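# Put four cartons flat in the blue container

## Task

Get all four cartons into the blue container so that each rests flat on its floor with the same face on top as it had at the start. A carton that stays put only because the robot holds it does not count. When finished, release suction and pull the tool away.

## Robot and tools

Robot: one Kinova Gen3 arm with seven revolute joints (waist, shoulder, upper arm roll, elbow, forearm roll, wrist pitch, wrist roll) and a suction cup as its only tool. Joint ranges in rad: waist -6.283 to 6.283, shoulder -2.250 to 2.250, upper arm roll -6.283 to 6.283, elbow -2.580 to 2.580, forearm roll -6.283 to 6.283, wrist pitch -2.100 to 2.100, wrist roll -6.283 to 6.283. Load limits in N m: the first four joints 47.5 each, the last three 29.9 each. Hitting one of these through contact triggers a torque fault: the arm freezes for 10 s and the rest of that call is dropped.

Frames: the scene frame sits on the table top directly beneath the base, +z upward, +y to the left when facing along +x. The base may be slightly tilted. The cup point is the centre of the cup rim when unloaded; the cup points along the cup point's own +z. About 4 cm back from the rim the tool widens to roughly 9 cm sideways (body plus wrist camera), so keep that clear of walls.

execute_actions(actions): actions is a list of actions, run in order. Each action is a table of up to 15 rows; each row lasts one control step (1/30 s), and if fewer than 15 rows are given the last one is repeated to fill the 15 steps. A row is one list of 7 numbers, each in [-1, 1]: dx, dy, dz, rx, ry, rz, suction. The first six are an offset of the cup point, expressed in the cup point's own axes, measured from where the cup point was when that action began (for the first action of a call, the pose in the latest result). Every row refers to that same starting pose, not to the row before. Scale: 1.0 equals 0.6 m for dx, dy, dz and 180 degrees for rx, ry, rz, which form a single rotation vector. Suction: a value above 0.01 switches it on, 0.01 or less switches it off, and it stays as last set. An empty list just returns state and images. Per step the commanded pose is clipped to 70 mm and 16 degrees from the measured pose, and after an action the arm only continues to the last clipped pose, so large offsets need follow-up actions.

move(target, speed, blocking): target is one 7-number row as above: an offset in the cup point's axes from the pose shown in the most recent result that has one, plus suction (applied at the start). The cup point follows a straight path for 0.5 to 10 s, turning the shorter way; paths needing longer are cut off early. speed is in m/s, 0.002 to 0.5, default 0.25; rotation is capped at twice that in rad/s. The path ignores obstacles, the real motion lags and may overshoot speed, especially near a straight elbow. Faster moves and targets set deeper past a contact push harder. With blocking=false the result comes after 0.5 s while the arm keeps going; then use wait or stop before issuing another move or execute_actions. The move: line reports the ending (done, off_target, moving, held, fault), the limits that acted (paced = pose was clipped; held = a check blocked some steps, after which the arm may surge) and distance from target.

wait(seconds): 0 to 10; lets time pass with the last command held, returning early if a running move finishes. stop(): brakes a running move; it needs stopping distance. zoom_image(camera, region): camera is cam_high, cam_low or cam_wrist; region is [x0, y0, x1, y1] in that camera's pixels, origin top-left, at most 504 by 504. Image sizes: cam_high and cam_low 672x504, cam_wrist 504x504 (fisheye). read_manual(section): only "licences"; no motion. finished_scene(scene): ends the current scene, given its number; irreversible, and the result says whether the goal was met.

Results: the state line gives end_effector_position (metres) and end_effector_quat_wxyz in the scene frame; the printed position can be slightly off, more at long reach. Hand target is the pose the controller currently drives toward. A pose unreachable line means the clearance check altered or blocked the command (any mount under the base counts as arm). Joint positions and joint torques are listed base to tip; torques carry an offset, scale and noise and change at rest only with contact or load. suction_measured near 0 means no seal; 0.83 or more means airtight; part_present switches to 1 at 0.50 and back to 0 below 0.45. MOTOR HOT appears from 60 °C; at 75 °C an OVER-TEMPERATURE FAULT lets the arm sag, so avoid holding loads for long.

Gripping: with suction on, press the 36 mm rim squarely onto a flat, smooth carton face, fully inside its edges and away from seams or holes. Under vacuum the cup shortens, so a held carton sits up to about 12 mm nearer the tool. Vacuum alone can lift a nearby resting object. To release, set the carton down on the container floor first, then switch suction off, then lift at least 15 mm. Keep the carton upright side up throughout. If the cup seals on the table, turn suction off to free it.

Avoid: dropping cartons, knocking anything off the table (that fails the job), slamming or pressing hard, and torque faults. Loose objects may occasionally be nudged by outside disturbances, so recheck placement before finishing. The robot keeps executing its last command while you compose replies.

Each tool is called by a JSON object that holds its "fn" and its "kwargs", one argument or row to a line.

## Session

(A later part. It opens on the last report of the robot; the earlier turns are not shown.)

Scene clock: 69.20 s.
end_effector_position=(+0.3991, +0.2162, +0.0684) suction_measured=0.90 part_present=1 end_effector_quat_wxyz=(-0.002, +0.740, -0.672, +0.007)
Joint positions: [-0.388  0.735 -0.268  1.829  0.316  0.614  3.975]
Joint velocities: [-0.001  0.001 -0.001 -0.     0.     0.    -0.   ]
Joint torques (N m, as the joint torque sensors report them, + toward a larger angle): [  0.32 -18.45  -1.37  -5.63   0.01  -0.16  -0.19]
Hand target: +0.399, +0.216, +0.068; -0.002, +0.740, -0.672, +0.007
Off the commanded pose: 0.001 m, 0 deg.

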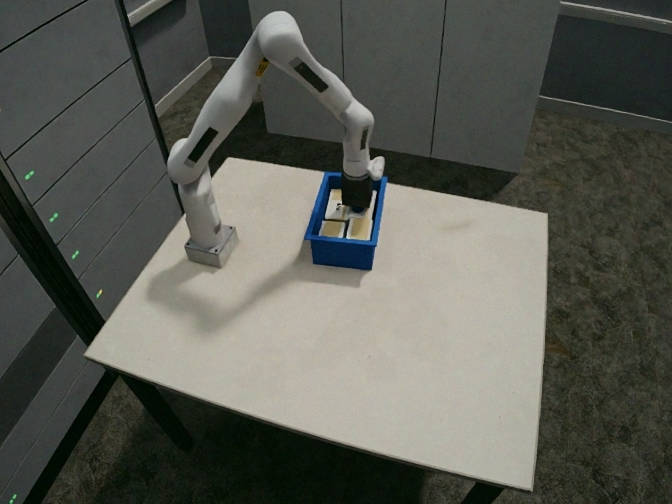

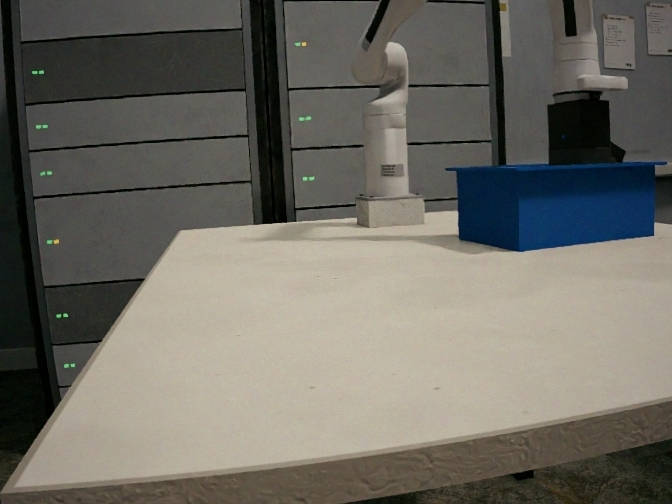

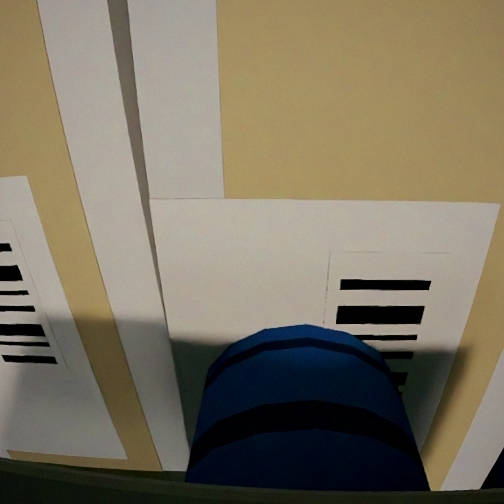

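{"fn": "move", "kwargs": {
  "target": [0,0,0.005,-0.003,-0.002,0,1],
  "speed": 0.01
}}

{"fn": "execute_actions", "kwargs": {
  "actions": [
    [[0,0,-0.004,0,0,0,0]]
  ]
}}

{"fn": "move", "kwargs": {
  "target": [0,0,-0.28,0,0,0,0]
}}

Scene clock: 71.53 s.
end_effector_position=(+0.4000, +0.2162, +0.0673) suction_measured=0.90 part_present=1 end_effector_quat_wxyz=(-0.002, +0.740, -0.672, +0.002)
Joint positions: [-0.376  0.741 -0.276  1.822  0.31   0.618  3.986]
Joint velocities: [ 0.002  0.001 -0.002 -0.    -0.002  0.001  0.002]
Joint torques (N m, as the joint torque sensors report them, + toward a larger angle): [ -0.04 -15.88  -0.99  -5.75   0.27  -1.15  -0.3 ]
Hand target: +0.399, +0.216, +0.065; -0.001, +0.740, -0.672, +0.001
Off the commanded pose: 0.002 m, 0 deg.
move: done

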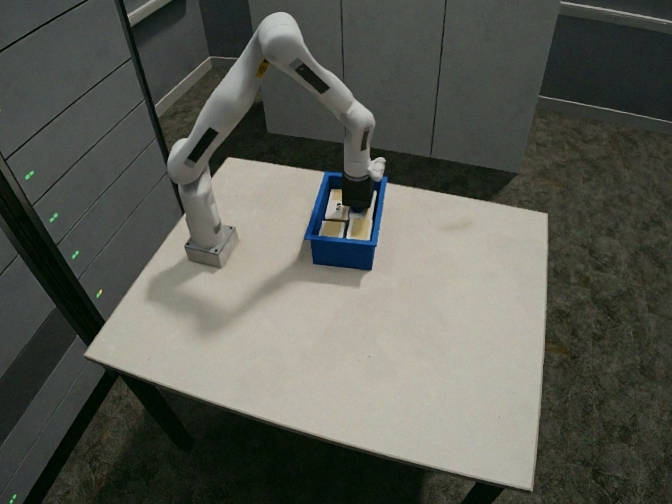

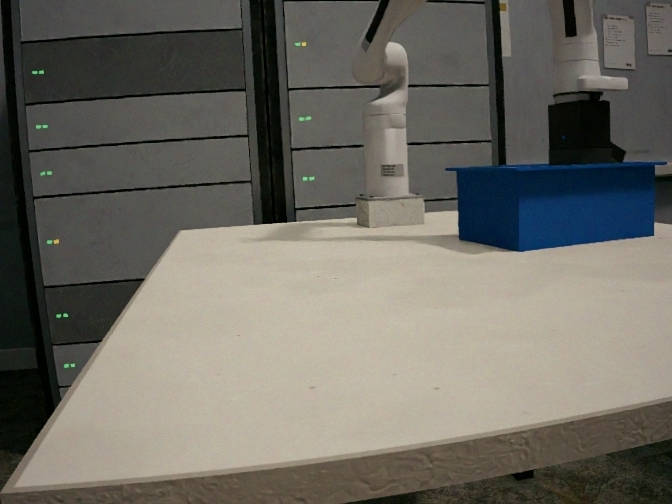

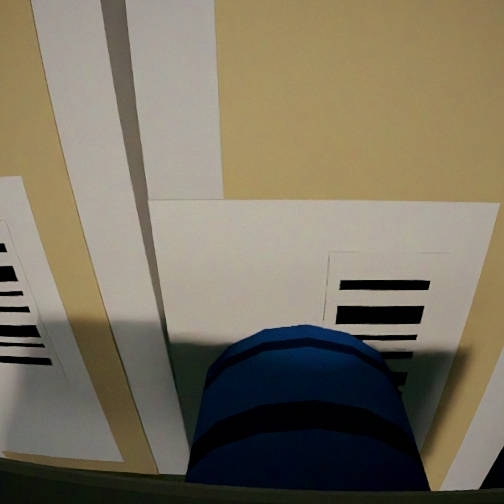

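Scene clock: 72.03 s.
end_effector_position=(+0.4013, +0.2165, +0.0723) suction_measured=0.01 part_present=0 end_effector_quat_wxyz=(-0.004, +0.740, -0.673, +0.004)
Joint positions: [-0.374  0.73  -0.278  1.82   0.308  0.625  3.988]
Joint velocities: [-0.     0.     0.    -0.     0.001  0.    -0.   ]
Joint torques (N m, as the joint torque sensors report them, + toward a larger angle): [  0.12 -13.58  -1.05  -4.82   0.42  -1.07   0.03]
Hand target: +0.400, +0.216, +0.070; -0.002, +0.740, -0.672, +0.002
Off the commanded pose: 0.003 m, 0 deg.

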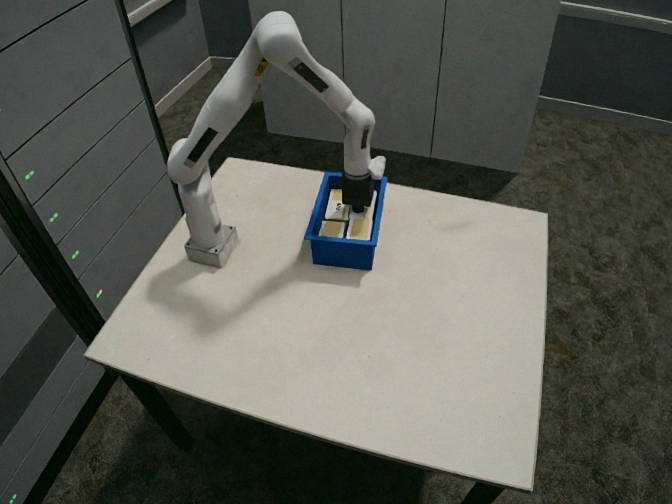

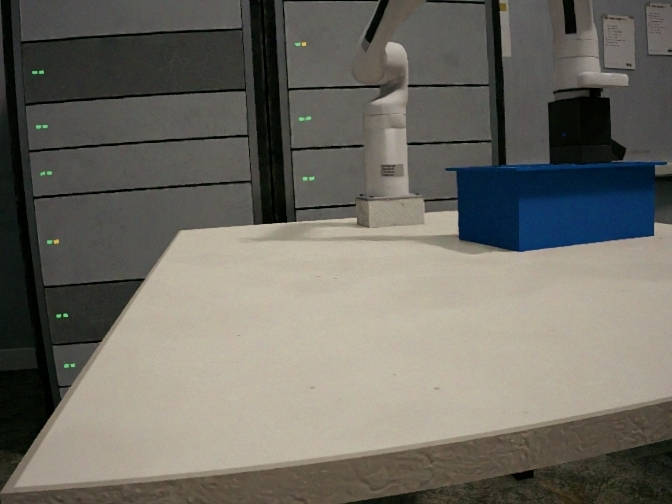

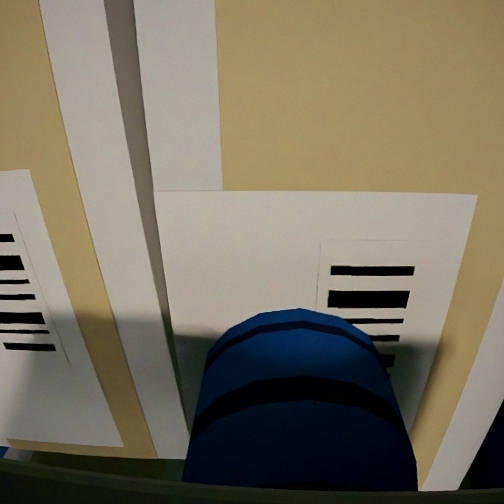

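Scene clock: 73.27 s.
end_effector_position=(+0.3992, +0.2164, +0.2400) suction_measured=0.01 part_present=0 end_effector_quat_wxyz=(-0.004, +0.740, -0.673, +0.003)
Joint positions: [-0.311  0.459 -0.36   1.64   0.173  1.067  4.104]
Joint velocities: [ 0.    -0.002 -0.    -0.002  0.001  0.002  0.001]
Joint torques (N m, as the joint torque sensors report them, + toward a larger angle): [  0.18 -15.47  -1.18  -7.73   0.14  -0.47  -0.02]
Hand target: +0.399, +0.216, +0.240; -0.004, +0.740, -0.673, +0.003
Off the commanded pose: 0.000 m, 0 deg.
move: done

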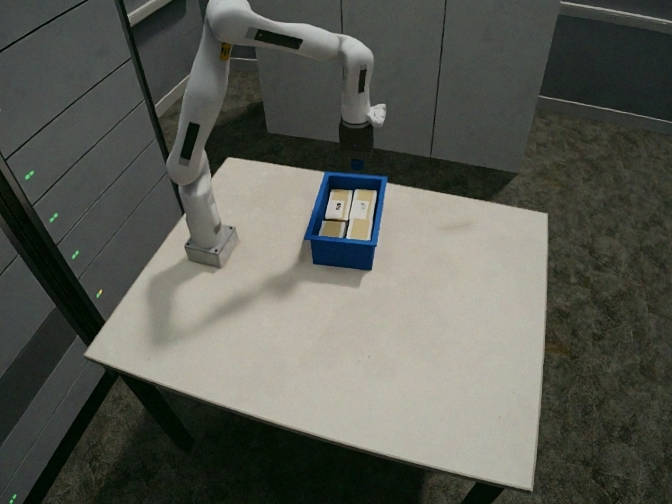

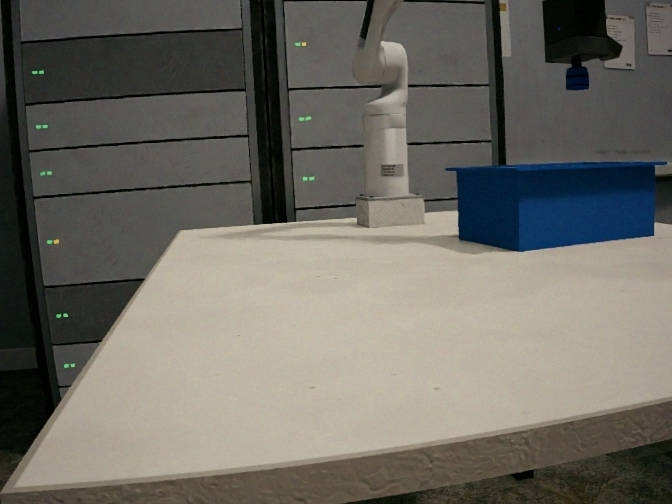

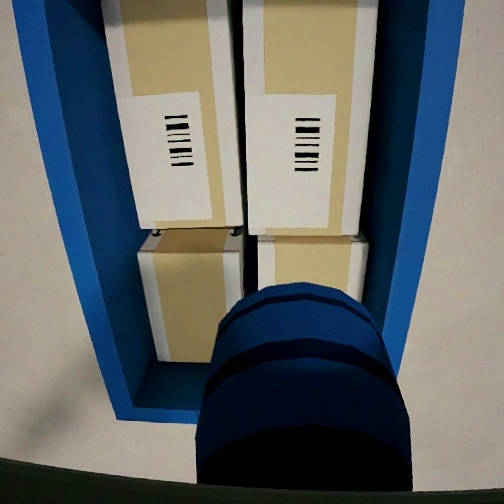

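{"fn": "zoom_image", "kwargs": {
  "camera": "cam_high",
  "region": [300, 160, 400, 260]
}}

{"fn": "zoom_image", "kwargs": {
  "camera": "cam_wrist",
  "region": [100, 100, 420, 300]
}}

Region (300, 160, 400, 260) of cam_high's 672x504 image, scaled by 5.040, with more detail than that image has.

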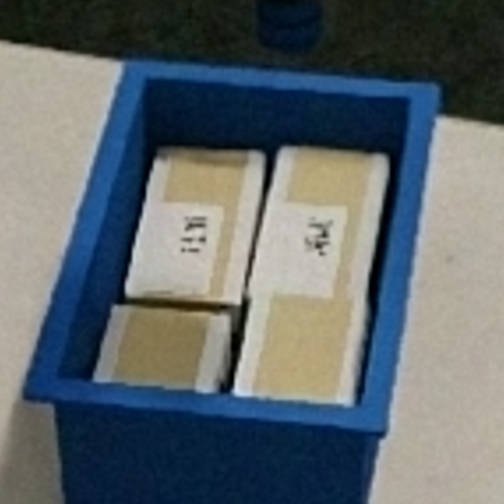

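Region (100, 100, 420, 300) of cam_wrist's 504x504 image, scaled by 1.575, with more detail than that image has; it fills the top 315 rows of this view, and the rest is white.

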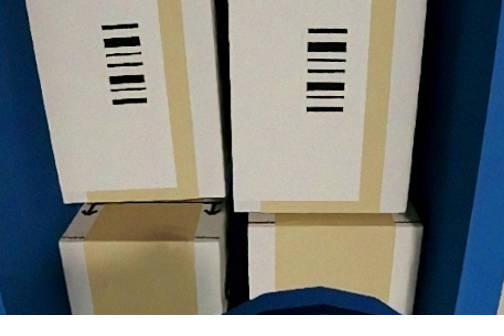

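{"fn": "finished_scene", "kwargs": {
  "scene": 1
}}

The scene is finished: the task was done.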